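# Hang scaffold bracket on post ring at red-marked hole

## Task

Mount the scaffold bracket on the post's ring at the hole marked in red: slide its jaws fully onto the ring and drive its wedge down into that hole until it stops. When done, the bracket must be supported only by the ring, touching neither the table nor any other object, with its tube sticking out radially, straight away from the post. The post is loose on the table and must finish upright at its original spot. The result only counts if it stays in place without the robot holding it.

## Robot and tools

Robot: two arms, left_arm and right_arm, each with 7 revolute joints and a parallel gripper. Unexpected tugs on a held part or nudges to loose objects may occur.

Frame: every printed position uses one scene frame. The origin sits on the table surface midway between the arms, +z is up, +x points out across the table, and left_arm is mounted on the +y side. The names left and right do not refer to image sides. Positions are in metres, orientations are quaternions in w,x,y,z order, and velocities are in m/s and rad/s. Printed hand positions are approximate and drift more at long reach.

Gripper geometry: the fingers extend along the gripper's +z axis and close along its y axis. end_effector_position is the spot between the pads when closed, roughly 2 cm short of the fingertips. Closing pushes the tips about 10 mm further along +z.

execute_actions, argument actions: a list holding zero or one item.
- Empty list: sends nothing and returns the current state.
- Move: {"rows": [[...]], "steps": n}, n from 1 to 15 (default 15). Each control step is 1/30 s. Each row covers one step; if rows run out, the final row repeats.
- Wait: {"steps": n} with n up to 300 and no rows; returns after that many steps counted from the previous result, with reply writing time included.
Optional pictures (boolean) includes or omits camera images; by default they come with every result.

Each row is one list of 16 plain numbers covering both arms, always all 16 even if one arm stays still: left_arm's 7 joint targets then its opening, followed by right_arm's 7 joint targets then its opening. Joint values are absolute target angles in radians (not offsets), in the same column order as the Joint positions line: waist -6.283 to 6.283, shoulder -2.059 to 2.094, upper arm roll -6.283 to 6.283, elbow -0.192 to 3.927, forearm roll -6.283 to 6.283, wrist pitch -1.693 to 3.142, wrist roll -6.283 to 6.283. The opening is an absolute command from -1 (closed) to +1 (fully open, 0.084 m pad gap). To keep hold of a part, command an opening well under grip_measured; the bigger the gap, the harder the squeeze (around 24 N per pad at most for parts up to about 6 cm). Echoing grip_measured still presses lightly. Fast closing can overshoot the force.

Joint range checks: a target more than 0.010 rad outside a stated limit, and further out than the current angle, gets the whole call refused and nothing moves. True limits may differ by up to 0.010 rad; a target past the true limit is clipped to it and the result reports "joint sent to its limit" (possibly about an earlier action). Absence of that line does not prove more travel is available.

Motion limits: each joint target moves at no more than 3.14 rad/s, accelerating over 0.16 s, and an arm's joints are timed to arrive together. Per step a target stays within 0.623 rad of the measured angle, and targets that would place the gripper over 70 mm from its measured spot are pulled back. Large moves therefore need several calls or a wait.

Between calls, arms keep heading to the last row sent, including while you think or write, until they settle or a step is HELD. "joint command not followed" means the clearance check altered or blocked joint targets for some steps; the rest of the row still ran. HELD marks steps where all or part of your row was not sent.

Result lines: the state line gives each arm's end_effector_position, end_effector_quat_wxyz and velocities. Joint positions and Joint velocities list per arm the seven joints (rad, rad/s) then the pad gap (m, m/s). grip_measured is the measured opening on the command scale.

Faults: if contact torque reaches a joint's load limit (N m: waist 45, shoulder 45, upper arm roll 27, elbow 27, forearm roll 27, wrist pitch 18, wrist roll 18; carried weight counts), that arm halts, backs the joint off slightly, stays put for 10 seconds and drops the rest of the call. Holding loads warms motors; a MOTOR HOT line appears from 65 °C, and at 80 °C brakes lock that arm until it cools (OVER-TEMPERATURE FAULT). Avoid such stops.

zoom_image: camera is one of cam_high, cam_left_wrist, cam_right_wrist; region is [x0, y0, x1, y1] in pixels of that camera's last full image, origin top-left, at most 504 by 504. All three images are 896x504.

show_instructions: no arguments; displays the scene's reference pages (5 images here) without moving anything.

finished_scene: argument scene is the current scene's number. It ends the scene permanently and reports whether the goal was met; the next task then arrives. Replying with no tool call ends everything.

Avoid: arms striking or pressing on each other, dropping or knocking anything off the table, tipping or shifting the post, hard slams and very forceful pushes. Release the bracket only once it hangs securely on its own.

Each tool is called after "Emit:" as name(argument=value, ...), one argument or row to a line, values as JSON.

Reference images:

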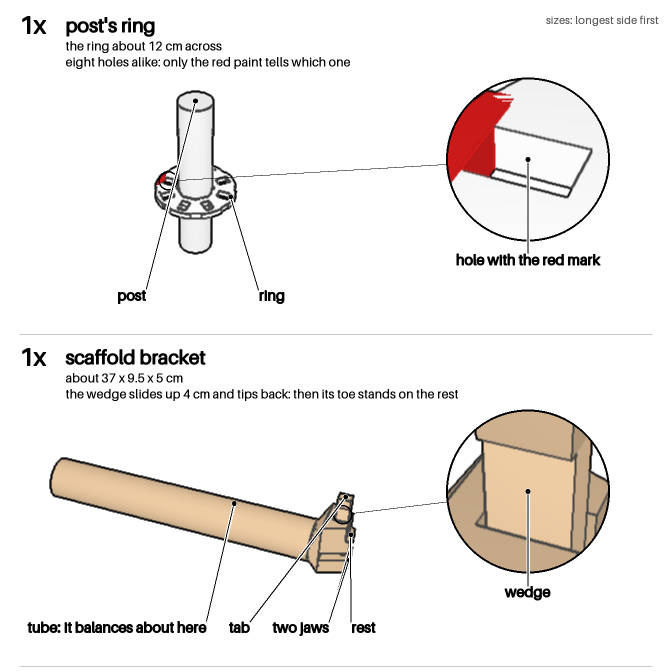

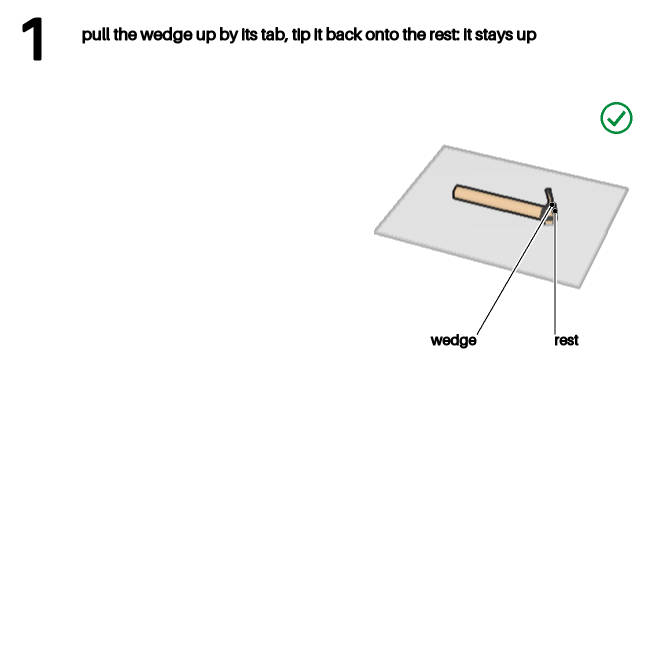

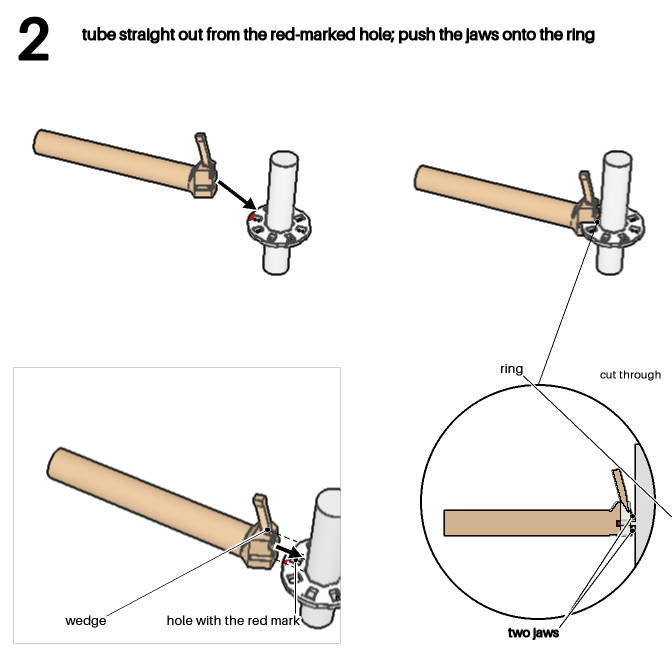

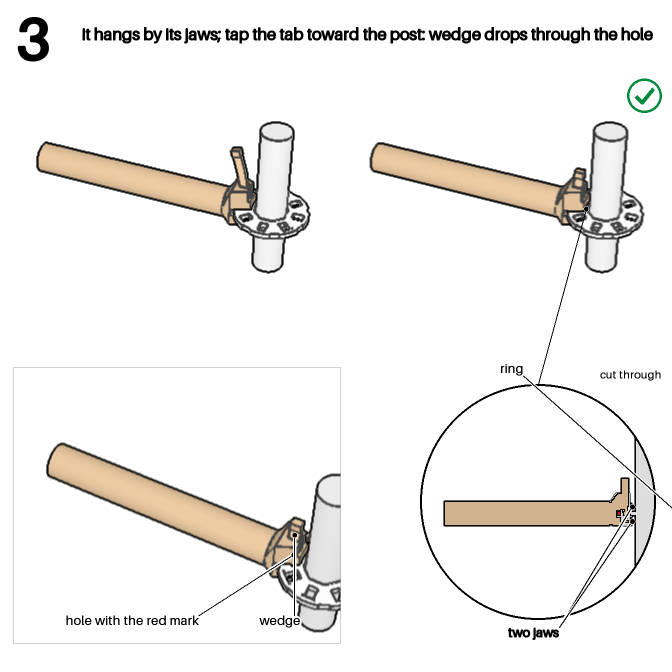

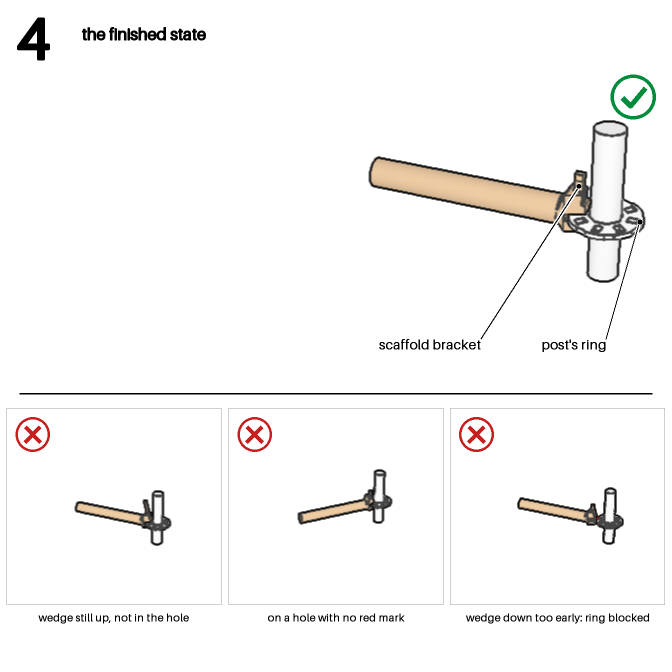

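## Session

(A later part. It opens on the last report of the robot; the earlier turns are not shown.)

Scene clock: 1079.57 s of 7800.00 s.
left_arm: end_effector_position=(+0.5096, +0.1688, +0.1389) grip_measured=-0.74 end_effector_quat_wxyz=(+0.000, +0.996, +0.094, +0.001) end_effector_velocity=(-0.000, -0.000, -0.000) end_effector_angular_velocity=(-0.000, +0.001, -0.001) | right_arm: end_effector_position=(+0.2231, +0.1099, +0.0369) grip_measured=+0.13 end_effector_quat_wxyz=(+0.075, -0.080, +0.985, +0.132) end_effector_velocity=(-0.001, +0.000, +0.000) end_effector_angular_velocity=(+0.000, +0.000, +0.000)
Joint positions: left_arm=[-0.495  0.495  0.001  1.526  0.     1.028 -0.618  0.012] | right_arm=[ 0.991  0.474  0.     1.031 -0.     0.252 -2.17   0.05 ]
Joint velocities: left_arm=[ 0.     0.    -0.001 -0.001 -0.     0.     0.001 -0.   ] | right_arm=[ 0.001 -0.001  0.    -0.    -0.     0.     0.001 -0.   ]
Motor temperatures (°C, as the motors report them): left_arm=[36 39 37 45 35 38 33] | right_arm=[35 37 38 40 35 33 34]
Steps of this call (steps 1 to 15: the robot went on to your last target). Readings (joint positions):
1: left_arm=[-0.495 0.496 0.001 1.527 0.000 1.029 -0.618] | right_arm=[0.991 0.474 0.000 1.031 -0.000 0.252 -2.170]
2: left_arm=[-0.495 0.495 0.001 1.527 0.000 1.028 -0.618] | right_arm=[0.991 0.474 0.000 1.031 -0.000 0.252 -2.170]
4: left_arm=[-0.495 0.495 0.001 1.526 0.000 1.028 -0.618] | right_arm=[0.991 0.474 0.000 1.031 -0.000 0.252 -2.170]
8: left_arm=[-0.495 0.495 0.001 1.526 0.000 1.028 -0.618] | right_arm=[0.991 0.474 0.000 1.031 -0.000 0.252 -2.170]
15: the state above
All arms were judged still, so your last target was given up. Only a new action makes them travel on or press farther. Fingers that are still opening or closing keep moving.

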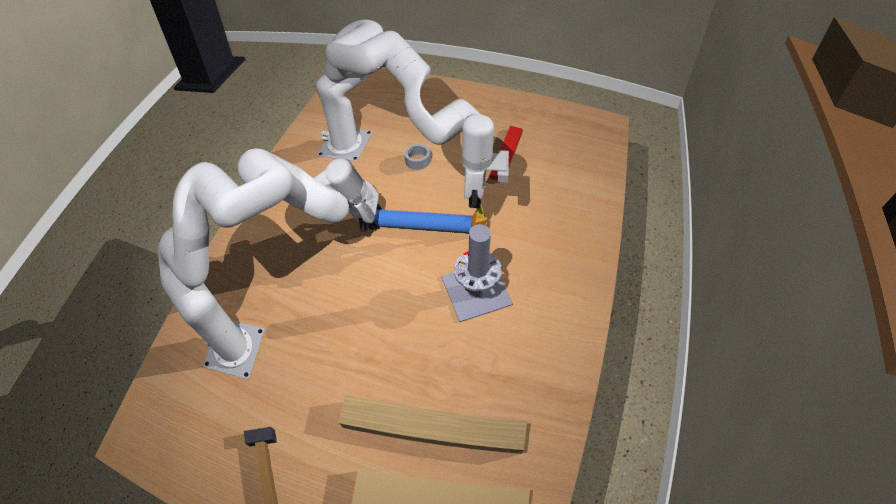

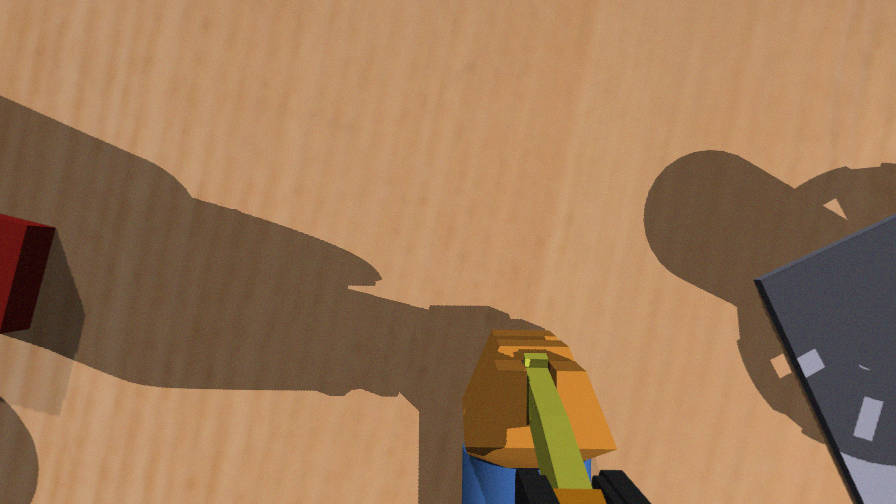

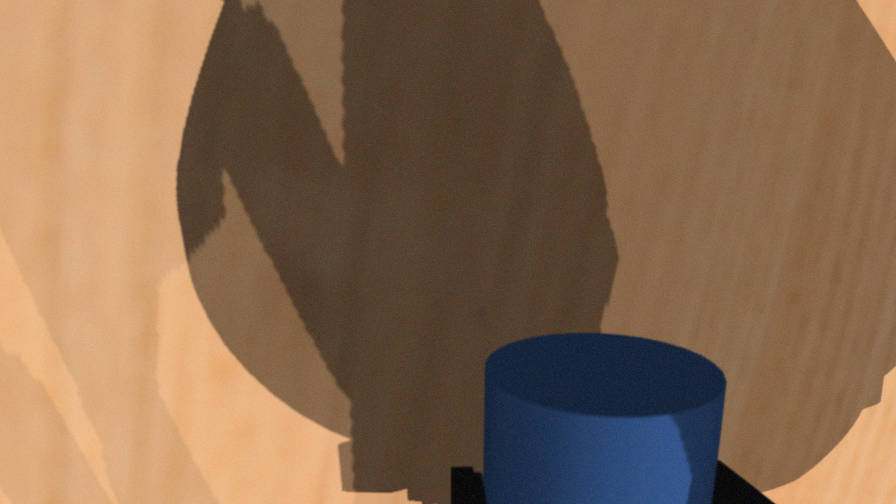

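Emit:
execute_actions(
  actions=[
    {"rows": [[-0.495,0.4955,0,1.526,0,1.029,-0.618,-0.74,0.991,0.474,0,1.031,0,0.252,-2.17,-1],[-0.495,0.4955,0,1.526,0,1.029,-0.618,-0.7,0.991,0.474,0,1.031,0,0.252,-2.17,-1],[-0.495,0.4955,0,1.526,0,1.029,-0.618,-0.65,0.991,0.474,0,1.031,0,0.252,-2.17,-1],[-0.495,0.4955,0,1.526,0,1.029,-0.618,-0.6,0.991,0.474,0,1.031,0,0.252,-2.17,-1],[-0.495,0.4955,0,1.526,0,1.029,-0.618,-0.5,0.991,0.474,0,1.031,0,0.252,-2.17,-1],[-0.495,0.4955,0,1.526,0,1.029,-0.618,-0.4,0.991,0.474,0,1.031,0,0.252,-2.17,-1],[-0.495,0.4955,0,1.526,0,1.029,-0.618,-0.2,0.991,0.474,0,1.031,0,0.252,-2.17,-1]], "steps": 15},
  ],
  pictures=false,
)

Emit:
execute_actions(
  actions=[
    {"steps": 15},
  ],
)

Scene clock: 1089.77 s of 7800.00 s.
left_arm: end_effector_position=(+0.5088, +0.1680, +0.1386) grip_measured=-0.22 end_effector_quat_wxyz=(+0.000, +0.996, +0.093, +0.000) end_effector_velocity=(+0.001, -0.003, +0.000) end_effector_angular_velocity=(-0.002, -0.005, -0.004) | right_arm: end_effector_position=(+0.2233, +0.1096, +0.0365) grip_measured=+0.13 end_effector_quat_wxyz=(+0.075, -0.079, +0.985, +0.132) end_effector_velocity=(+0.001, -0.001, -0.000) end_effector_angular_velocity=(-0.001, +0.000, -0.002)
Joint positions: left_arm=[-0.495  0.495 -0.     1.526 -0.     1.03  -0.618  0.035] | right_arm=[ 0.991  0.475 -0.     1.031  0.     0.252 -2.17   0.05 ]
Joint velocities: left_arm=[-0.002  0.002 -0.003  0.002  0.002 -0.005 -0.001  0.   ] | right_arm=[-0.001 -0.    -0.    -0.    -0.     0.001  0.001 -0.   ]
Motor temperatures (°C, as the motors report them): left_arm=[36 38 38 44 35 38 33] | right_arm=[35 37 38 41 35 33 34]
Steps of this call (steps 1 to 90: nothing new was sent; then 6.70 s passed at rest; steps 91 to 105: all 15 steps of this action). Readings (joint positions):
91: left_arm=[-0.495 0.495 0.000 1.525 0.000 1.029 -0.618] | right_arm=[0.991 0.474 0.000 1.031 -0.000 0.252 -2.170]
92: left_arm=[-0.495 0.496 -0.000 1.525 -0.000 1.029 -0.618] | right_arm=[0.991 0.474 0.000 1.031 0.000 0.252 -2.170]
94: left_arm=[-0.497 0.495 -0.005 1.523 -0.002 1.034 -0.618] | right_arm=[0.991 0.475 -0.000 1.031 0.000 0.252 -2.170]
98: left_arm=[-0.499 0.495 -0.007 1.524 -0.002 1.033 -0.618] | right_arm=[0.991 0.475 -0.000 1.031 0.000 0.252 -2.170]
105: the state above

Scene clock: 1090.27 s of 7800.00 s.
left_arm: end_effector_position=(+0.5093, +0.1684, +0.1387) grip_measured=-0.22 end_effector_quat_wxyz=(+0.000, +0.996, +0.093, +0.001) end_effector_velocity=(+0.001, -0.000, +0.000) end_effector_angular_velocity=(-0.000, -0.001, +0.000) | right_arm: end_effector_position=(+0.2232, +0.1096, +0.0366) grip_measured=+0.13 end_effector_quat_wxyz=(+0.075, -0.080, +0.985, +0.132) end_effector_velocity=(-0.000, +0.000, +0.000) end_effector_angular_velocity=(+0.001, +0.001, -0.002)
Joint positions: left_arm=[-0.495  0.495 -0.     1.526 -0.     1.029 -0.618  0.035] | right_arm=[ 0.991  0.475 -0.     1.031  0.     0.252 -2.17   0.05 ]
Joint velocities: left_arm=[ 0.     0.    -0.     0.001  0.001 -0.    -0.    -0.   ] | right_arm=[-0.    -0.     0.001  0.     0.     0.     0.003 -0.   ]
Motor temperatures (°C, as the motors report them): left_arm=[36 38 38 44 35 38 33] | right_arm=[35 37 38 41 35 33 34]
Steps of this call (steps 1 to 15: the robot went on to your last target). Readings (joint positions):
1: left_arm=[-0.495 0.495 -0.001 1.526 -0.000 1.030 -0.618] | right_arm=[0.991 0.475 -0.000 1.031 0.000 0.252 -2.170]
2: left_arm=[-0.495 0.495 -0.001 1.526 -0.000 1.029 -0.618] | right_arm=[0.991 0.475 -0.000 1.031 0.000 0.252 -2.170]
4: left_arm=[-0.495 0.495 -0.001 1.526 -0.000 1.029 -0.618] | right_arm=[0.991 0.475 -0.000 1.031 0.000 0.252 -2.170]
8: left_arm=[-0.495 0.495 -0.000 1.526 -0.000 1.029 -0.618] | right_arm=[0.991 0.475 -0.000 1.031 0.000 0.252 -2.170]
15: the state above
All arms were judged still, so your last target was given up. Only a new action makes them travel on or press farther. Fingers that are still opening or closing keep moving.

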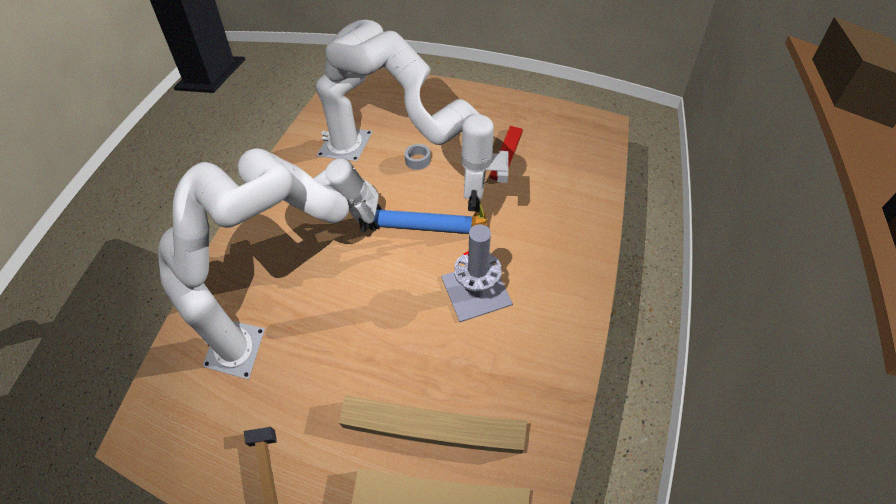

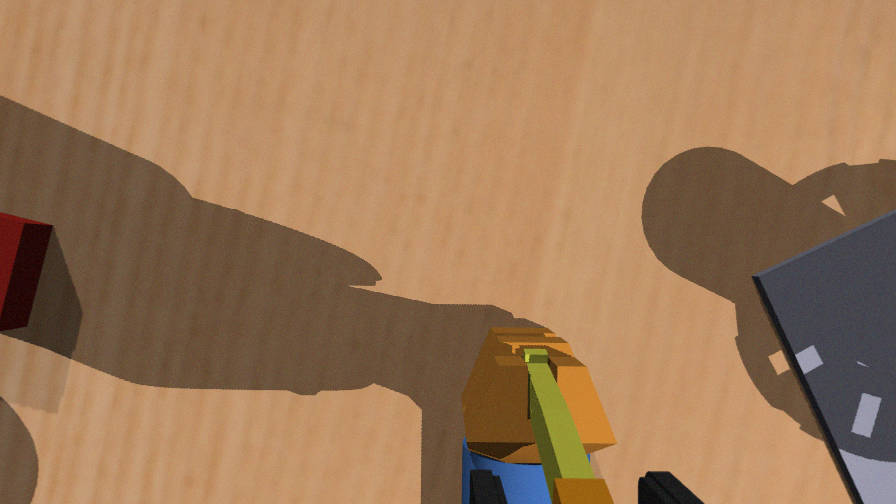

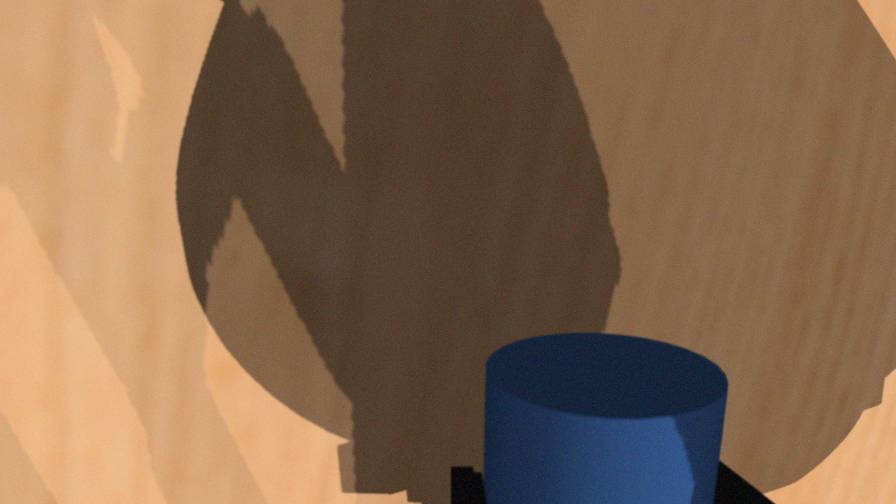

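Emit:
execute_actions(
  actions=[
    {"rows": [[-0.5006,0.4812,0,1.5049,0,1.0237,-0.6239,0.0,0.991,0.474,0,1.031,0,0.252,-2.17,-1],[-0.5062,0.4669,0,1.4838,0,1.0169,-0.6297,0.2,0.991,0.474,0,1.031,0,0.252,-2.17,-1],[-0.5118,0.4526,0,1.4627,0,1.0101,-0.6356,0.4,0.991,0.474,0,1.031,0,0.252,-2.17,-1],[-0.5174,0.4384,0,1.4416,0,1.0032,-0.6414,0.6,0.991,0.474,0,1.031,0,0.252,-2.17,-1],[-0.523,0.4241,0,1.4205,0,0.9964,-0.6473,0.8,0.991,0.474,0,1.031,0,0.252,-2.17,-1],[-0.5286,0.4098,0,1.3994,0,0.9896,-0.6531,0.8,0.991,0.474,0,1.031,0,0.252,-2.17,-1],[-0.5342,0.3955,0,1.3783,0,0.9828,-0.659,0.8,0.991,0.474,0,1.031,0,0.252,-2.17,-1],[-0.5403,0.3824,0,1.3591,0,0.9767,-0.6653,0.8,0.991,0.474,0,1.031,0,0.252,-2.17,-1],[-0.5464,0.3692,0,1.3399,0,0.9707,-0.6716,0.8,0.991,0.474,0,1.031,0,0.252,-2.17,-1],[-0.5525,0.3561,0,1.3207,0,0.9646,-0.6779,0.8,0.991,0.474,0,1.031,0,0.252,-2.17,-1],[-0.5585,0.3429,0,1.3014,0,0.9585,-0.6841,0.8,0.991,0.474,0,1.031,0,0.252,-2.17,-1],[-0.5646,0.3298,0,1.2822,0,0.9524,-0.6904,0.8,0.991,0.474,0,1.031,0,0.252,-2.17,-1],[-0.5707,0.3166,0,1.263,0,0.9464,-0.6967,0.8,0.991,0.474,0,1.031,0,0.252,-2.17,-1],[-0.5768,0.3035,0,1.2438,0,0.9403,-0.703,0.8,0.991,0.474,0,1.031,0,0.252,-2.17,-1]], "steps": 15},
  ],
  pictures=false,
)

Emit:
execute_actions(
  actions=[
    {"steps": 20},
  ],
)

Scene clock: 1149.27 s of 7800.00 s.
left_arm: end_effector_position=(+0.4486, +0.1560, +0.1405) grip_measured=+0.80 end_effector_quat_wxyz=(+0.000, +0.996, +0.094, +0.000) end_effector_velocity=(-0.154, -0.024, -0.001) end_effector_angular_velocity=(+0.002, +0.002, +0.004) | right_arm: end_effector_position=(+0.2232, +0.1098, +0.0369) grip_measured=+0.13 end_effector_quat_wxyz=(+0.075, -0.080, +0.985, +0.132) end_effector_velocity=(+0.000, -0.000, +0.000) end_effector_angular_velocity=(+0.000, -0.000, -0.000)
Joint positions: left_arm=[-0.562  0.336 -0.     1.292 -0.     0.956 -0.687  0.077] | right_arm=[ 0.991  0.474 -0.     1.031  0.     0.252 -2.17   0.05 ]
Joint velocities: left_arm=[-0.175 -0.382  0.001 -0.558  0.001 -0.173 -0.179 -0.   ] | right_arm=[-0.    -0.     0.    -0.     0.     0.    -0.001 -0.   ]
Motor temperatures (°C, as the motors report them): left_arm=[36 38 37 44 35 38 33] | right_arm=[35 37 38 41 35 33 34]
Steps of this call (steps 1 to 90: nothing new was sent; then 55.50 s passed at rest; steps 91 to 105: all 15 steps of this action). Readings (joint positions):
91: left_arm=[-0.495 0.495 0.000 1.526 0.000 1.029 -0.618] | right_arm=[0.991 0.474 -0.000 1.031 0.000 0.252 -2.170]
92: left_arm=[-0.496 0.493 0.000 1.522 0.000 1.028 -0.619] | right_arm=[0.991 0.474 -0.000 1.031 0.000 0.252 -2.170]
94: left_arm=[-0.501 0.478 0.001 1.500 0.000 1.021 -0.625] | right_arm=[0.991 0.474 -0.000 1.031 0.000 0.252 -2.170]
98: left_arm=[-0.521 0.429 -0.000 1.428 -0.000 0.999 -0.645] | right_arm=[0.991 0.474 -0.000 1.031 0.000 0.252 -2.170]
105: the state above

Scene clock: 1149.93 s of 7800.00 s.
left_arm: end_effector_position=(+0.4354, +0.1543, +0.1401) grip_measured=+0.80 end_effector_quat_wxyz=(-0.000, +0.995, +0.095, +0.000) end_effector_velocity=(-0.001, +0.000, -0.000) end_effector_angular_velocity=(+0.001, +0.001, -0.001) | right_arm: end_effector_position=(+0.2232, +0.1098, +0.0369) grip_measured=+0.13 end_effector_quat_wxyz=(+0.075, -0.080, +0.985, +0.132) end_effector_velocity=(-0.000, -0.000, -0.001) end_effector_angular_velocity=(-0.001, +0.001, -0.001)
Joint positions: left_arm=[-0.577  0.304  0.     1.244  0.     0.94  -0.703  0.077] | right_arm=[ 0.991  0.474 -0.     1.031  0.     0.252 -2.17   0.05 ]
Joint velocities: left_arm=[-0.    -0.001 -0.    -0.002  0.     0.     0.     0.   ] | right_arm=[ 0.001  0.002 -0.    -0.    -0.    -0.     0.002 -0.   ]
Motor temperatures (°C, as the motors report them): left_arm=[36 38 37 44 35 38 33] | right_arm=[35 37 38 41 35 33 34]
Steps of this call (steps 1 to 20: the robot went on to your last target). Readings (joint positions):
1: left_arm=[-0.567 0.325 -0.000 1.276 -0.000 0.951 -0.692] | right_arm=[0.991 0.474 -0.000 1.031 0.000 0.252 -2.170]
2: left_arm=[-0.571 0.317 -0.001 1.265 -0.000 0.948 -0.696] | right_arm=[0.991 0.474 -0.000 1.031 0.000 0.252 -2.170]
4: left_arm=[-0.575 0.310 -0.001 1.253 -0.000 0.944 -0.700] | right_arm=[0.991 0.474 -0.000 1.031 0.000 0.252 -2.170]
8: left_arm=[-0.576 0.305 0.001 1.246 0.000 0.941 -0.702] | right_arm=[0.991 0.474 -0.000 1.031 0.000 0.252 -2.170]
20: the state above

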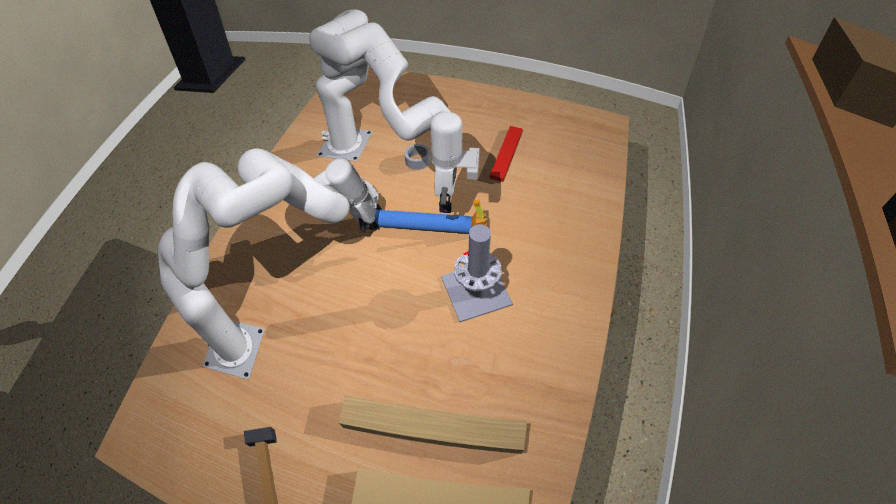

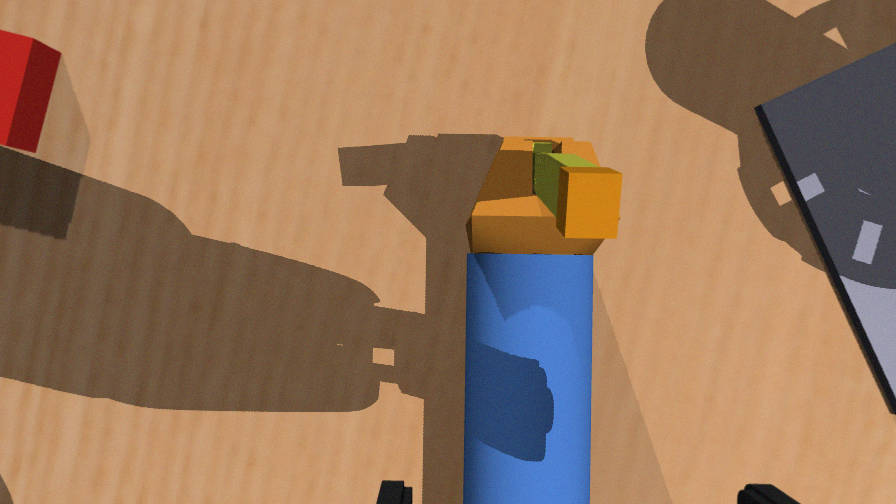

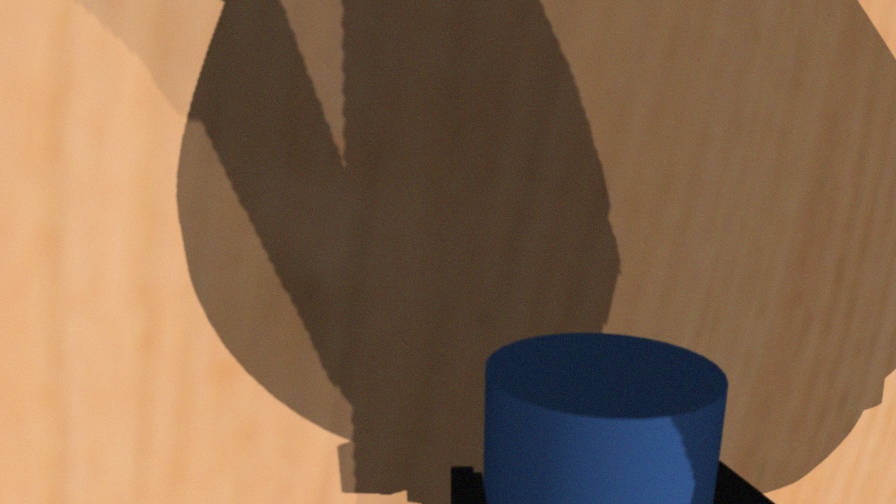

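Emit:
execute_actions(
  actions=[
    {"rows": [[-0.580,0.3084,0,1.228,0,0.9196,-0.7035,0.8,0.991,0.474,0,1.031,0,0.252,-2.17,-1],[-0.5833,0.3133,0,1.2122,0,0.8989,-0.704,0.8,0.991,0.474,0,1.031,0,0.252,-2.17,-1],[-0.5865,0.3182,0,1.1964,0,0.8782,-0.7045,0.8,0.991,0.474,0,1.031,0,0.252,-2.17,-1],[-0.5897,0.3232,0,1.1805,0,0.8573,-0.705,0.8,0.991,0.474,0,1.031,0,0.252,-2.17,-1],[-0.5929,0.3281,0,1.1647,0,0.8366,-0.7055,0.8,0.991,0.474,0,1.031,0,0.252,-2.17,-1],[-0.5962,0.333,0,1.1489,0,0.8159,-0.706,0.8,0.991,0.474,0,1.031,0,0.252,-2.17,-1],[-0.5994,0.3379,0,1.1331,0,0.7952,-0.7064,0.8,0.991,0.474,0,1.031,0,0.252,-2.17,-1],[-0.5994,0.3491,0,1.1297,0,0.7806,-0.7064,0.8,0.991,0.474,0,1.031,0,0.252,-2.17,-1],[-0.5994,0.3603,0,1.1263,0,0.766,-0.7064,0.8,0.991,0.474,0,1.031,0,0.252,-2.17,-1],[-0.5994,0.3715,0,1.1228,0,0.7513,-0.7064,0.8,0.991,0.474,0,1.031,0,0.252,-2.17,-1],[-0.5994,0.3827,0,1.1194,0,0.7367,-0.7064,0.8,0.991,0.474,0,1.031,0,0.252,-2.17,-1],[-0.5994,0.3939,0,1.116,0,0.7221,-0.7064,0.8,0.991,0.474,0,1.031,0,0.252,-2.17,-1]], "steps": 15},
  ],
  pictures=false,
)

Emit:
execute_actions(
  actions=[
    {"rows": [[-0.5994,0.4009,0,1.115,0,0.7141,-0.7064,0.8,0.991,0.474,0,1.031,0,0.252,-2.17,-1],[-0.5994,0.4078,0,1.114,0,0.7062,-0.7064,0.8,0.991,0.474,0,1.031,0,0.252,-2.17,-1],[-0.5994,0.4148,0,1.113,0,0.6982,-0.7064,0.8,0.991,0.474,0,1.031,0,0.252,-2.17,-1],[-0.5994,0.4217,0,1.112,0,0.6903,-0.7064,0.8,0.991,0.474,0,1.031,0,0.252,-2.17,-1],[-0.5994,0.4287,0,1.111,0,0.6823,-0.7064,0.8,0.991,0.474,0,1.031,0,0.252,-2.17,-1],[-0.5994,0.4356,0,1.11,0,0.6744,-0.7064,0.8,0.991,0.474,0,1.031,0,0.252,-2.17,-1],[-0.5994,0.4426,0,1.109,0,0.6664,-0.7064,0.8,0.991,0.474,0,1.031,0,0.252,-2.17,-1],[-0.5994,0.4495,0,1.1079,0,0.6584,-0.7064,0.8,0.991,0.474,0,1.031,0,0.252,-2.17,-1]], "steps": 15},
  ],
)

Scene clock: 1189.80 s of 7800.00 s.
left_arm: end_effector_position=(+0.4164, +0.1519, +0.0649) grip_measured=+0.80 end_effector_quat_wxyz=(-0.001, +0.996, +0.086, -0.002) end_effector_velocity=(-0.014, +0.013, -0.092) end_effector_angular_velocity=(+0.021, +0.030, +0.009) | right_arm: end_effector_position=(+0.2231, +0.1098, +0.0369) grip_measured=+0.13 end_effector_quat_wxyz=(+0.075, -0.080, +0.985, +0.132) end_effector_velocity=(-0.000, +0.000, +0.000) end_effector_angular_velocity=(+0.000, +0.000, +0.000)
Joint positions: left_arm=[-0.599  0.385  0.     1.12  -0.     0.739 -0.706  0.077] | right_arm=[ 0.991  0.474 -0.     1.031  0.     0.252 -2.17   0.05 ]
Joint velocities: left_arm=[-0.     0.148  0.009 -0.083 -0.    -0.194 -0.001 -0.   ] | right_arm=[ 0. -0.  0.  0. -0. -0.  0. -0.]
Motor temperatures (°C, as the motors report them): left_arm=[36 38 37 44 35 38 33] | right_arm=[35 37 38 41 35 33 34]
Steps of this call (steps 1 to 15: the robot went on to your last target; steps 16 to 90: nothing new was sent; then 36.37 s passed at rest; steps 91 to 105: all 15 steps of this action). Readings (joint positions):
91: left_arm=[-0.577 0.304 0.000 1.244 -0.000 0.940 -0.703] | right_arm=[0.991 0.474 -0.000 1.031 0.000 0.252 -2.170]
92: left_arm=[-0.577 0.304 0.000 1.242 0.000 0.936 -0.703] | right_arm=[0.991 0.474 -0.000 1.031 -0.000 0.252 -2.170]
94: left_arm=[-0.580 0.308 0.001 1.227 0.000 0.913 -0.704] | right_arm=[0.991 0.474 -0.000 1.031 -0.000 0.252 -2.170]
98: left_arm=[-0.592 0.327 -0.000 1.170 -0.000 0.844 -0.705] | right_arm=[0.991 0.474 -0.000 1.031 -0.000 0.252 -2.170]
105: the state above

Scene clock: 1190.30 s of 7800.00 s.
left_arm: end_effector_position=(+0.4169, +0.1512, +0.0339) grip_measured=+0.80 end_effector_quat_wxyz=(+0.000, +0.996, +0.085, +0.000) end_effector_velocity=(+0.007, -0.005, +0.002) end_effector_angular_velocity=(-0.013, -0.022, -0.002) | right_arm: end_effector_position=(+0.2231, +0.1098, +0.0369) grip_measured=+0.13 end_effector_quat_wxyz=(+0.075, -0.080, +0.985, +0.132) end_effector_velocity=(+0.001, -0.000, +0.000) end_effector_angular_velocity=(+0.000, -0.000, -0.003)
Joint positions: left_arm=[-0.599  0.448  0.     1.108  0.     0.66  -0.706  0.077] | right_arm=[ 0.991  0.474 -0.     1.031  0.     0.252 -2.17   0.05 ]
Joint velocities: left_arm=[-0.     0.005 -0.001  0.008  0.    -0.023  0.001  0.   ] | right_arm=[-0.    -0.001 -0.001 -0.    -0.     0.     0.002  0.   ]
Motor temperatures (°C, as the motors report them): left_arm=[36 38 37 44 35 38 33] | right_arm=[35 37 38 41 35 33 34]
Steps of this call (steps 1 to 15: all 15 steps of this action). Readings (joint positions):
1: left_arm=[-0.599 0.389 0.000 1.118 -0.000 0.734 -0.706] | right_arm=[0.991 0.474 -0.000 1.031 0.000 0.252 -2.170]
2: left_arm=[-0.599 0.392 0.000 1.117 -0.000 0.728 -0.706] | right_arm=[0.991 0.474 -0.000 1.031 -0.000 0.252 -2.170]
4: left_arm=[-0.599 0.401 0.000 1.117 0.000 0.714 -0.706] | right_arm=[0.991 0.474 -0.000 1.031 0.000 0.252 -2.170]
8: left_arm=[-0.599 0.427 0.000 1.112 0.000 0.684 -0.706] | right_arm=[0.991 0.474 -0.000 1.031 0.000 0.252 -2.170]
15: the state above

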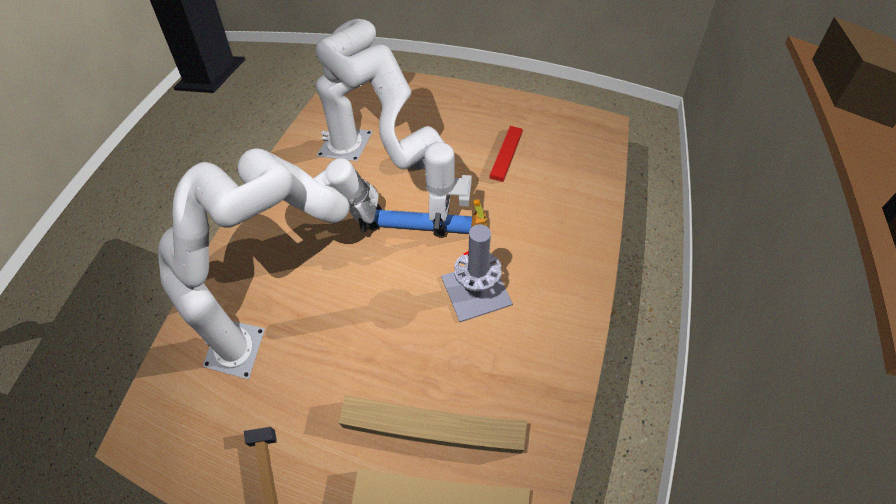

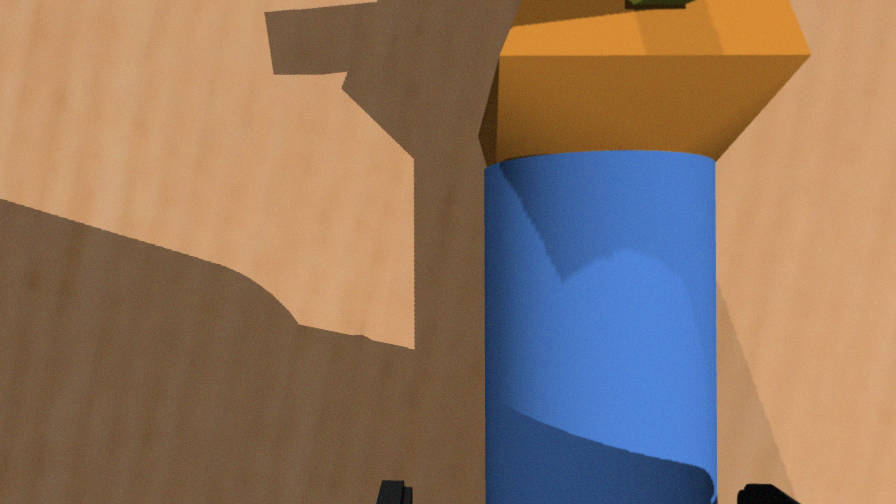

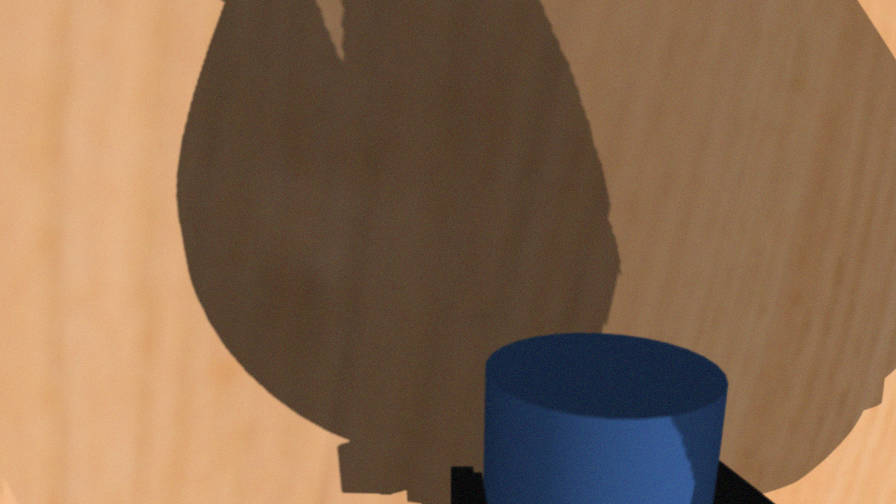

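Emit:
execute_actions(
  actions=[
    {"rows": [[-0.5994,0.4495,0,1.1079,0,0.6584,-0.7064,0.6,0.991,0.474,0,1.031,0,0.252,-2.17,0.1],[-0.5994,0.4495,0,1.1079,0,0.6584,-0.7064,0.5,0.991,0.474,0,1.031,0,0.252,-2.17,0.2],[-0.5994,0.4495,0,1.1079,0,0.6584,-0.7064,0.4,0.991,0.474,0,1.031,0,0.252,-2.17,0.3],[-0.5994,0.4495,0,1.1079,0,0.6584,-0.7064,0.3,0.991,0.474,0,1.031,0,0.252,-2.17,0.4],[-0.5994,0.4495,0,1.1079,0,0.6584,-0.7064,0.25,0.991,0.474,0,1.031,0,0.252,-2.17,0.6],[-0.5994,0.4495,0,1.1079,0,0.6584,-0.7064,0.2,0.991,0.474,0,1.031,0,0.252,-2.17,0.8],[-0.5994,0.4495,0,1.1079,0,0.6584,-0.7064,0.15,0.991,0.474,0,1.031,0,0.252,-2.17,0.8],[-0.5994,0.4495,0,1.1079,0,0.6584,-0.7064,0.1,0.991,0.474,0,1.031,0,0.252,-2.17,0.8],[-0.5994,0.4495,0,1.1079,0,0.6584,-0.7064,0.0,0.991,0.474,0,1.031,0,0.252,-2.17,0.8],[-0.5994,0.4495,0,1.1079,0,0.6584,-0.7064,-0.2,0.991,0.474,0,1.031,0,0.252,-2.17,0.8],[-0.5994,0.4495,0,1.1079,0,0.6584,-0.7064,-0.5,0.991,0.474,0,1.031,0,0.252,-2.17,0.8],[-0.5994,0.4495,0,1.1079,0,0.6584,-0.7064,-1,0.991,0.474,0,1.031,0,0.252,-2.17,0.8]], "steps": 15},
  ],
  pictures=false,
)

Scene clock: 1204.83 s of 7800.00 s.
left_arm: end_effector_position=(+0.4170, +0.1493, +0.0341) grip_measured=+0.13 end_effector_quat_wxyz=(+0.001, +0.996, +0.084, +0.001) end_effector_velocity=(-0.000, +0.001, -0.001) end_effector_angular_velocity=(+0.001, +0.002, +0.001) | right_arm: end_effector_position=(+0.2232, +0.1093, +0.0364) grip_measured=+0.80 end_effector_quat_wxyz=(+0.075, -0.080, +0.985, +0.131) end_effector_velocity=(+0.001, +0.002, +0.002) end_effector_angular_velocity=(+0.007, -0.002, -0.003)
Joint positions: left_arm=[-0.6    0.449 -0.002  1.109 -0.     0.658 -0.706  0.05 ] | right_arm=[ 0.991  0.474 -0.     1.03  -0.     0.252 -2.17   0.077]
Joint velocities: left_arm=[-0.     0.     0.001 -0.001  0.     0.001 -0.     0.   ] | right_arm=[-0.001 -0.002  0.     0.002  0.001 -0.003  0.001  0.   ]
Motor temperatures (°C, as the motors report them): left_arm=[36 38 37 43 35 38 33] | right_arm=[35 37 38 41 35 33 34]
Steps of this call (steps 1 to 15: the robot went on to your last target; steps 16 to 90: nothing new was sent; then 11.03 s passed at rest; steps 91 to 105: all 15 steps of this action). Readings (joint positions):
91: left_arm=[-0.599 0.449 0.000 1.108 -0.000 0.658 -0.706] | right_arm=[0.991 0.474 -0.000 1.031 0.000 0.252 -2.170]
92: left_arm=[-0.599 0.449 0.000 1.108 0.000 0.658 -0.706] | right_arm=[0.991 0.474 -0.000 1.031 -0.000 0.252 -2.170]
94: left_arm=[-0.599 0.450 -0.000 1.108 -0.000 0.658 -0.706] | right_arm=[0.990 0.476 -0.002 1.028 -0.000 0.254 -2.170]
98: left_arm=[-0.601 0.449 -0.002 1.110 -0.000 0.657 -0.707] | right_arm=[0.990 0.477 -0.002 1.027 -0.000 0.254 -2.170]
105: the state above

Emit:
execute_actions(
  actions=[
    {"rows": [[-0.600,0.4495,0,1.1079,0,0.6584,-0.7064,-1,0.991,0.449,0,1.0235,0,0.2696,-2.17,0.8],[-0.600,0.4495,0,1.1079,0,0.6584,-0.7064,-1,0.991,0.424,0,1.016,0,0.2872,-2.17,0.8],[-0.600,0.4495,0,1.1079,0,0.6584,-0.7064,-1,0.991,0.399,0,1.0086,0,0.3049,-2.17,0.8],[-0.600,0.4495,0,1.1079,0,0.6584,-0.7064,-1,0.991,0.374,0,1.0011,0,0.3225,-2.17,0.8],[-0.600,0.4495,0,1.1079,0,0.6584,-0.7064,-1,0.991,0.3486,0,0.9937,0,0.3401,-2.17,0.8],[-0.600,0.4495,0,1.1079,0,0.6584,-0.7064,-1,0.991,0.3235,0,0.9862,0,0.3577,-2.17,0.8],[-0.600,0.4495,0,1.1079,0,0.6584,-0.7064,-1,0.991,0.2984,0,0.9787,0,0.3753,-2.17,0.8],[-0.600,0.4495,0,1.1079,0,0.6584,-0.7064,-1,0.991,0.2733,0,0.9713,0,0.3929,-2.17,0.8],[-0.600,0.4495,0,1.1079,0,0.6584,-0.7064,-1,0.991,0.2483,0,0.9638,0,0.4106,-2.17,0.8],[-0.600,0.4495,0,1.1079,0,0.6584,-0.7064,-1,0.991,0.2232,0,0.9563,0,0.4282,-2.17,0.8],[-0.600,0.4495,0,1.1079,0,0.6584,-0.7064,-1,0.991,0.1981,0,0.9489,0,0.4458,-2.17,0.8],[-0.600,0.4495,0,1.1079,0,0.6584,-0.7064,-1,0.991,0.173,0,0.9414,0,0.4634,-2.17,0.8]], "steps": 15},
  ],
  pictures=false,
)

Scene clock: 1240.77 s of 7800.00 s.
left_arm: end_effector_position=(+0.4168, +0.1510, +0.0332) grip_measured=+0.13 end_effector_quat_wxyz=(+0.000, +0.996, +0.085, +0.000) end_effector_velocity=(+0.000, -0.000, +0.000) end_effector_angular_velocity=(-0.000, -0.000, +0.000) | right_arm: end_effector_position=(+0.2121, +0.0862, +0.1306) grip_measured=+0.80 end_effector_quat_wxyz=(+0.077, -0.080, +0.985, +0.134) end_effector_velocity=(-0.012, -0.027, +0.142) end_effector_angular_velocity=(+0.063, -0.029, -0.002)
Joint positions: left_arm=[-0.6    0.449  0.     1.108  0.     0.658 -0.706  0.05 ] | right_arm=[ 0.991  0.199 -0.     0.952  0.     0.442 -2.17   0.077]
Joint velocities: left_arm=[-0.    -0.     0.     0.    -0.     0.    -0.001  0.   ] | right_arm=[ 0.    -0.382 -0.001 -0.074  0.002  0.239 -0.001  0.   ]
Motor temperatures (°C, as the motors report them): left_arm=[36 37 38 41 35 38 33] | right_arm=[35 38 38 43 35 33 34]
Steps of this call (steps 1 to 15: the robot went on to your last target; steps 16 to 90: nothing new was sent; then 32.43 s passed at rest; steps 91 to 105: all 15 steps of this action). Readings (joint positions):
91: left_arm=[-0.599 0.449 -0.000 1.108 -0.000 0.658 -0.706] | right_arm=[0.991 0.474 0.000 1.031 0.000 0.252 -2.170]
92: left_arm=[-0.600 0.449 -0.000 1.108 -0.000 0.658 -0.706] | right_arm=[0.991 0.471 0.000 1.030 0.000 0.255 -2.170]
94: left_arm=[-0.600 0.449 0.000 1.108 0.000 0.658 -0.706] | right_arm=[0.991 0.447 0.000 1.020 -0.000 0.274 -2.170]
98: left_arm=[-0.600 0.449 0.000 1.108 0.000 0.658 -0.706] | right_arm=[0.991 0.359 -0.000 0.998 0.000 0.332 -2.170]
105: the state above

Emit:
execute_actions(
  actions=[
    {"rows": [[-0.600,0.4495,0,1.1079,0,0.6584,-0.7064,-1,0.978,0.146,0,0.897,0,0.437,-2.22,0.8],[-0.600,0.4495,0,1.1079,0,0.6584,-0.7064,-1,0.964,0.118,0,0.853,0,0.411,-2.27,0.8],[-0.600,0.4495,0,1.1079,0,0.6584,-0.7064,-1,0.951,0.091,0,0.809,0,0.384,-2.32,0.8],[-0.600,0.4495,0,1.1079,0,0.6584,-0.7064,-1,0.937,0.064,0,0.765,0,0.358,-2.37,0.8],[-0.600,0.4495,0,1.1079,0,0.6584,-0.7064,-1,0.924,0.036,0,0.721,0,0.332,-2.42,0.8],[-0.600,0.4495,0,1.1079,0,0.6584,-0.7064,-1,0.911,0.009,0,0.677,0,0.305,-2.47,0.8],[-0.600,0.4495,0,1.1079,0,0.6584,-0.7064,-1,0.897,-0.018,0,0.632,0,0.279,-2.52,0.8],[-0.600,0.4495,0,1.1079,0,0.6584,-0.7064,-1,0.884,-0.045,0,0.588,0,0.253,-2.57,0.8],[-0.600,0.4495,0,1.1079,0,0.6584,-0.7064,-1,0.870,-0.073,0,0.544,0,0.226,-2.62,0.8],[-0.600,0.4495,0,1.1079,0,0.6584,-0.7064,-1,0.857,-0.1,0,0.5,0,0.2,-2.67,0.8],[-0.600,0.4495,0,1.1079,0,0.6584,-0.7064,-1,0.857,-0.1,0,0.5,0,0.15,-2.72,0.8],[-0.600,0.4495,0,1.1079,0,0.6584,-0.7064,-1,0.857,-0.08,0,0.5,0,0.09,-2.77,0.8],[-0.600,0.4495,0,1.1079,0,0.6584,-0.7064,-1,0.857,-0.05,0,0.5,0,0.02,-2.82,0.8],[-0.600,0.4495,0,1.1079,0,0.6584,-0.7064,-1,0.857,-0.02,0,0.5,0,-0.05,-2.87,0.8],[-0.600,0.4495,0,1.1079,0,0.6584,-0.7064,-1,0.857,0.01,0,0.5,0,-0.12,-2.92,0.8]], "steps": 15},
  ],
  pictures=false,
)

Emit:
execute_actions(
  actions=[
    {"rows": [[-0.600,0.4495,0,1.1079,0,0.6584,-0.7064,-1,0.857,0.04,0,0.5,0,-0.19,-2.97,0.8],[-0.600,0.4495,0,1.1079,0,0.6584,-0.7064,-1,0.857,0.07,0,0.5,0,-0.26,-3.02,0.8],[-0.600,0.4495,0,1.1079,0,0.6584,-0.7064,-1,0.857,0.10,0,0.5,0,-0.33,-3.07,0.8],[-0.600,0.4495,0,1.1079,0,0.6584,-0.7064,-1,0.857,0.13,0,0.5,0,-0.40,-3.12,0.8],[-0.600,0.4495,0,1.1079,0,0.6584,-0.7064,-1,0.857,0.16,0,0.5,0,-0.47,-3.1416,0.8],[-0.600,0.4495,0,1.1079,0,0.6584,-0.7064,-1,0.857,0.19,0,0.5,0,-0.54,-3.1416,0.8],[-0.600,0.4495,0,1.1079,0,0.6584,-0.7064,-1,0.857,0.22,0,0.5,0,-0.61,-3.1416,0.8],[-0.600,0.4495,0,1.1079,0,0.6584,-0.7064,-1,0.857,0.25,0,0.5,0,-0.68,-3.1416,0.8],[-0.600,0.4495,0,1.1079,0,0.6584,-0.7064,-1,0.857,0.28,0,0.5,0,-0.75,-3.1416,0.8],[-0.600,0.4495,0,1.1079,0,0.6584,-0.7064,-1,0.857,0.31,0,0.5,0,-0.82,-3.1416,0.8],[-0.600,0.4495,0,1.1079,0,0.6584,-0.7064,-1,0.857,0.34,0,0.5,0,-0.89,-3.1416,0.8],[-0.600,0.4495,0,1.1079,0,0.6584,-0.7064,-1,0.857,0.37,0,0.5,0,-0.96,-3.1416,0.8],[-0.600,0.4495,0,1.1079,0,0.6584,-0.7064,-1,0.857,0.40,0,0.5,0,-1.03,-3.1416,0.8],[-0.600,0.4495,0,1.1079,0,0.6584,-0.7064,-1,0.857,0.43,0,0.5,0,-1.10,-3.1416,0.8],[-0.600,0.4495,0,1.1079,0,0.6584,-0.7064,-1,0.857,0.46,0,0.5,0,-1.17,-3.1416,0.8]], "steps": 15},
  ],
  pictures=false,
)

Emit:
execute_actions(
  actions=[
    {"rows": [[-0.600,0.4495,0,1.1079,0,0.6584,-0.7064,-1,0.857,0.49,0,0.5,0,-1.23,-3.1416,0.8],[-0.600,0.4495,0,1.1079,0,0.6584,-0.7064,-1,0.857,0.52,0,0.5,0,-1.29,-3.1416,0.8],[-0.600,0.4495,0,1.1079,0,0.6584,-0.7064,-1,0.857,0.55,0,0.5,0,-1.35,-3.1416,0.8],[-0.600,0.4495,0,1.1079,0,0.6584,-0.7064,-1,0.857,0.58,0,0.5,0,-1.41,-3.1416,0.8],[-0.600,0.4495,0,1.1079,0,0.6584,-0.7064,-1,0.857,0.61,0,0.5,0,-1.46,-3.1416,0.8],[-0.600,0.4495,0,1.1079,0,0.6584,-0.7064,-1,0.857,0.64,0,0.5,0,-1.51,-3.1416,0.8],[-0.600,0.4495,0,1.1079,0,0.6584,-0.7064,-1,0.857,0.67,0,0.502,0,-1.55,-3.1416,0.8],[-0.600,0.4495,0,1.1079,0,0.6584,-0.7064,-1,0.857,0.6931,0,0.5036,0,-1.59,-3.1416,0.8]], "steps": 15},
  ],
)

Scene clock: 1290.90 s of 7800.00 s.
left_arm: end_effector_position=(+0.4166, +0.1509, +0.0331) grip_measured=+0.13 end_effector_quat_wxyz=(+0.000, +0.996, +0.085, +0.000) end_effector_velocity=(-0.001, -0.001, -0.000) end_effector_angular_velocity=(+0.000, +0.001, -0.002) | right_arm: end_effector_position=(+0.2308, -0.0151, +0.1331) grip_measured=+0.80 end_effector_quat_wxyz=(+0.174, -0.274, +0.934, +0.152) end_effector_velocity=(+0.109, +0.106, +0.098) end_effector_angular_velocity=(+0.597, -1.132, +1.185)
Joint positions: left_arm=[-0.6    0.449  0.     1.108  0.     0.658 -0.706  0.05 ] | right_arm=[ 0.865 -0.071 -0.002  0.527  0.     0.132 -2.708  0.077]
Joint velocities: left_arm=[-0.001  0.    -0.    -0.001 -0.    -0.    -0.     0.   ] | right_arm=[-0.094  0.1    0.02  -0.288  0.    -1.498 -1.41   0.   ]
Motor temperatures (°C, as the motors report them): left_arm=[36 37 38 40 35 38 33] | right_arm=[35 38 38 44 35 33 34]
Steps of this call (steps 1 to 30: the robot went on to your last target; steps 31 to 90: nothing new was sent; then 46.63 s passed at rest; steps 91 to 105: all 15 steps of this action). Readings (joint positions):
91: left_arm=[-0.600 0.449 0.000 1.108 0.000 0.658 -0.706] | right_arm=[0.991 0.173 0.000 0.941 0.000 0.463 -2.170]
92: left_arm=[-0.600 0.449 0.000 1.108 0.000 0.658 -0.706] | right_arm=[0.990 0.171 0.000 0.938 -0.000 0.461 -2.175]
94: left_arm=[-0.600 0.449 0.000 1.108 0.000 0.658 -0.706] | right_arm=[0.981 0.150 0.002 0.904 -0.000 0.439 -2.215]
98: left_arm=[-0.600 0.449 0.000 1.108 0.000 0.658 -0.706] | right_arm=[0.936 0.062 -0.001 0.762 0.000 0.356 -2.373]
105: the state above

Scene clock: 1291.40 s of 7800.00 s.
left_arm: end_effector_position=(+0.4166, +0.1509, +0.0331) grip_measured=+0.13 end_effector_quat_wxyz=(+0.000, +0.996, +0.085, +0.000) end_effector_velocity=(+0.000, -0.001, +0.001) end_effector_angular_velocity=(-0.001, -0.001, +0.000) | right_arm: end_effector_position=(+0.2680, +0.0379, +0.1393) grip_measured=+0.80 end_effector_quat_wxyz=(+0.429, -0.415, +0.766, +0.236) end_effector_velocity=(+0.013, +0.018, +0.052) end_effector_angular_velocity=(+0.969, -0.683, +0.028)
Joint positions: left_arm=[-0.6    0.449  0.     1.108  0.     0.658 -0.706  0.05 ] | right_arm=[ 0.857  0.322  0.     0.5   -0.    -0.846 -3.136  0.077]
Joint velocities: left_arm=[ 0.    -0.    -0.001  0.002 -0.     0.    -0.001 -0.   ] | right_arm=[-0.001  0.891 -0.001 -0.003  0.001 -2.079 -0.059  0.   ]
Motor temperatures (°C, as the motors report them): left_arm=[36 37 38 40 35 38 33] | right_arm=[35 38 38 44 35 33 34]
Steps of this call (steps 1 to 15: all 15 steps of this action). Readings (joint positions):
1: left_arm=[-0.600 0.449 0.000 1.108 0.000 0.658 -0.706] | right_arm=[0.862 -0.063 -0.001 0.520 0.000 0.079 -2.755]
2: left_arm=[-0.600 0.449 0.000 1.108 0.000 0.658 -0.706] | right_arm=[0.861 -0.046 -0.000 0.516 0.000 0.022 -2.802]
4: left_arm=[-0.600 0.449 0.000 1.108 0.000 0.658 -0.706] | right_arm=[0.859 0.004 0.001 0.509 -0.000 -0.099 -2.897]
8: left_arm=[-0.600 0.449 0.000 1.108 0.000 0.658 -0.706] | right_arm=[0.858 0.116 0.001 0.502 -0.000 -0.362 -3.064]
15: the state above

Scene clock: 1291.90 s of 7800.00 s.
left_arm: end_effector_position=(+0.4166, +0.1509, +0.0331) grip_measured=+0.13 end_effector_quat_wxyz=(+0.000, +0.996, +0.085, +0.000) end_effector_velocity=(+0.000, +0.000, +0.000) end_effector_angular_velocity=(-0.000, -0.000, +0.002) | right_arm: end_effector_position=(+0.2506, +0.0104, +0.1401) grip_measured=+0.80 end_effector_quat_wxyz=(+0.563, -0.368, +0.674, +0.307) end_effector_velocity=(-0.004, -0.009, +0.016) end_effector_angular_velocity=(+0.111, -0.074, -0.003)
Joint positions: left_arm=[-0.6    0.449  0.     1.108  0.     0.658 -0.706  0.05 ] | right_arm=[ 0.857  0.684  0.     0.503 -0.    -1.573 -3.142  0.077]
Joint velocities: left_arm=[-0.     0.     0.001  0.    -0.001  0.    -0.001 -0.   ] | right_arm=[-0.     0.08  -0.002  0.02   0.001 -0.192 -0.001 -0.   ]
Motor temperatures (°C, as the motors report them): left_arm=[36 37 38 40 35 38 33] | right_arm=[35 38 38 44 35 33 34]
Steps of this call (steps 1 to 15: all 15 steps of this action). Readings (joint positions):
1: left_arm=[-0.600 0.449 0.000 1.108 0.000 0.658 -0.706] | right_arm=[0.857 0.352 0.000 0.500 -0.000 -0.915 -3.138]
2: left_arm=[-0.600 0.449 0.000 1.108 0.000 0.658 -0.706] | right_arm=[0.857 0.381 0.000 0.500 -0.000 -0.985 -3.139]
4: left_arm=[-0.600 0.449 0.000 1.108 0.000 0.658 -0.706] | right_arm=[0.857 0.442 0.000 0.500 -0.000 -1.120 -3.140]
8: left_arm=[-0.600 0.449 0.000 1.108 0.000 0.658 -0.706] | right_arm=[0.857 0.567 0.000 0.500 -0.000 -1.370 -3.141]
15: the state above

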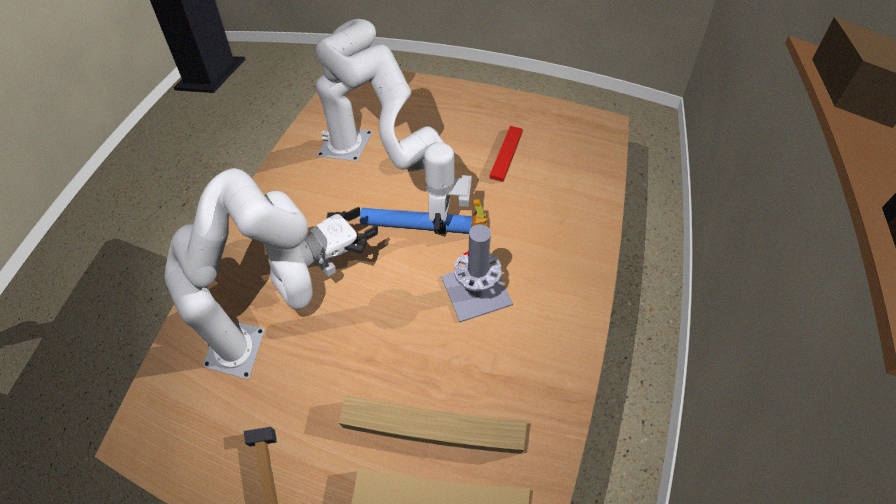

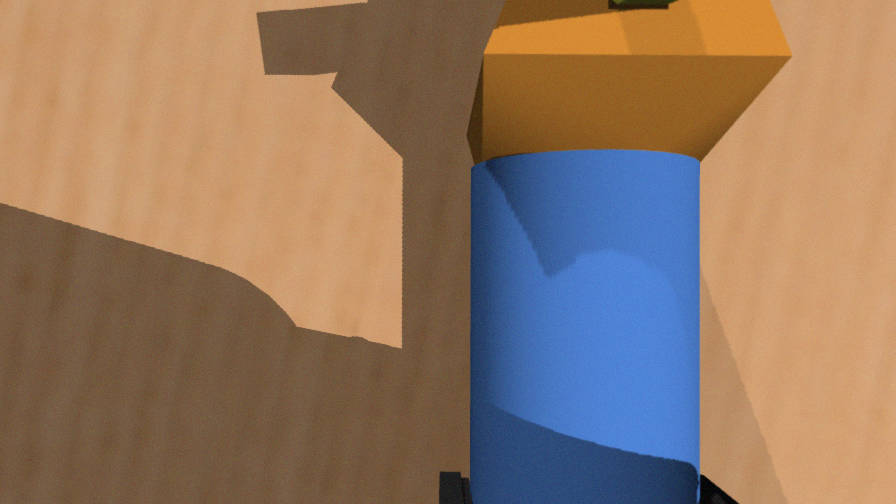

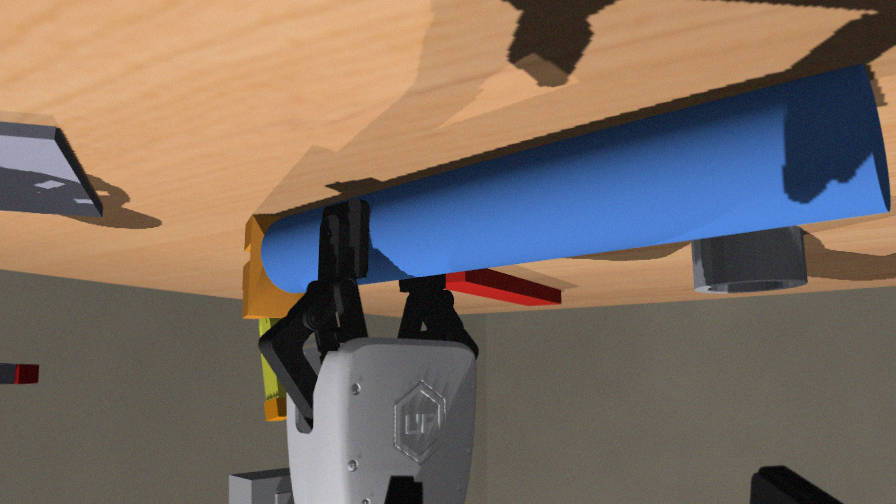

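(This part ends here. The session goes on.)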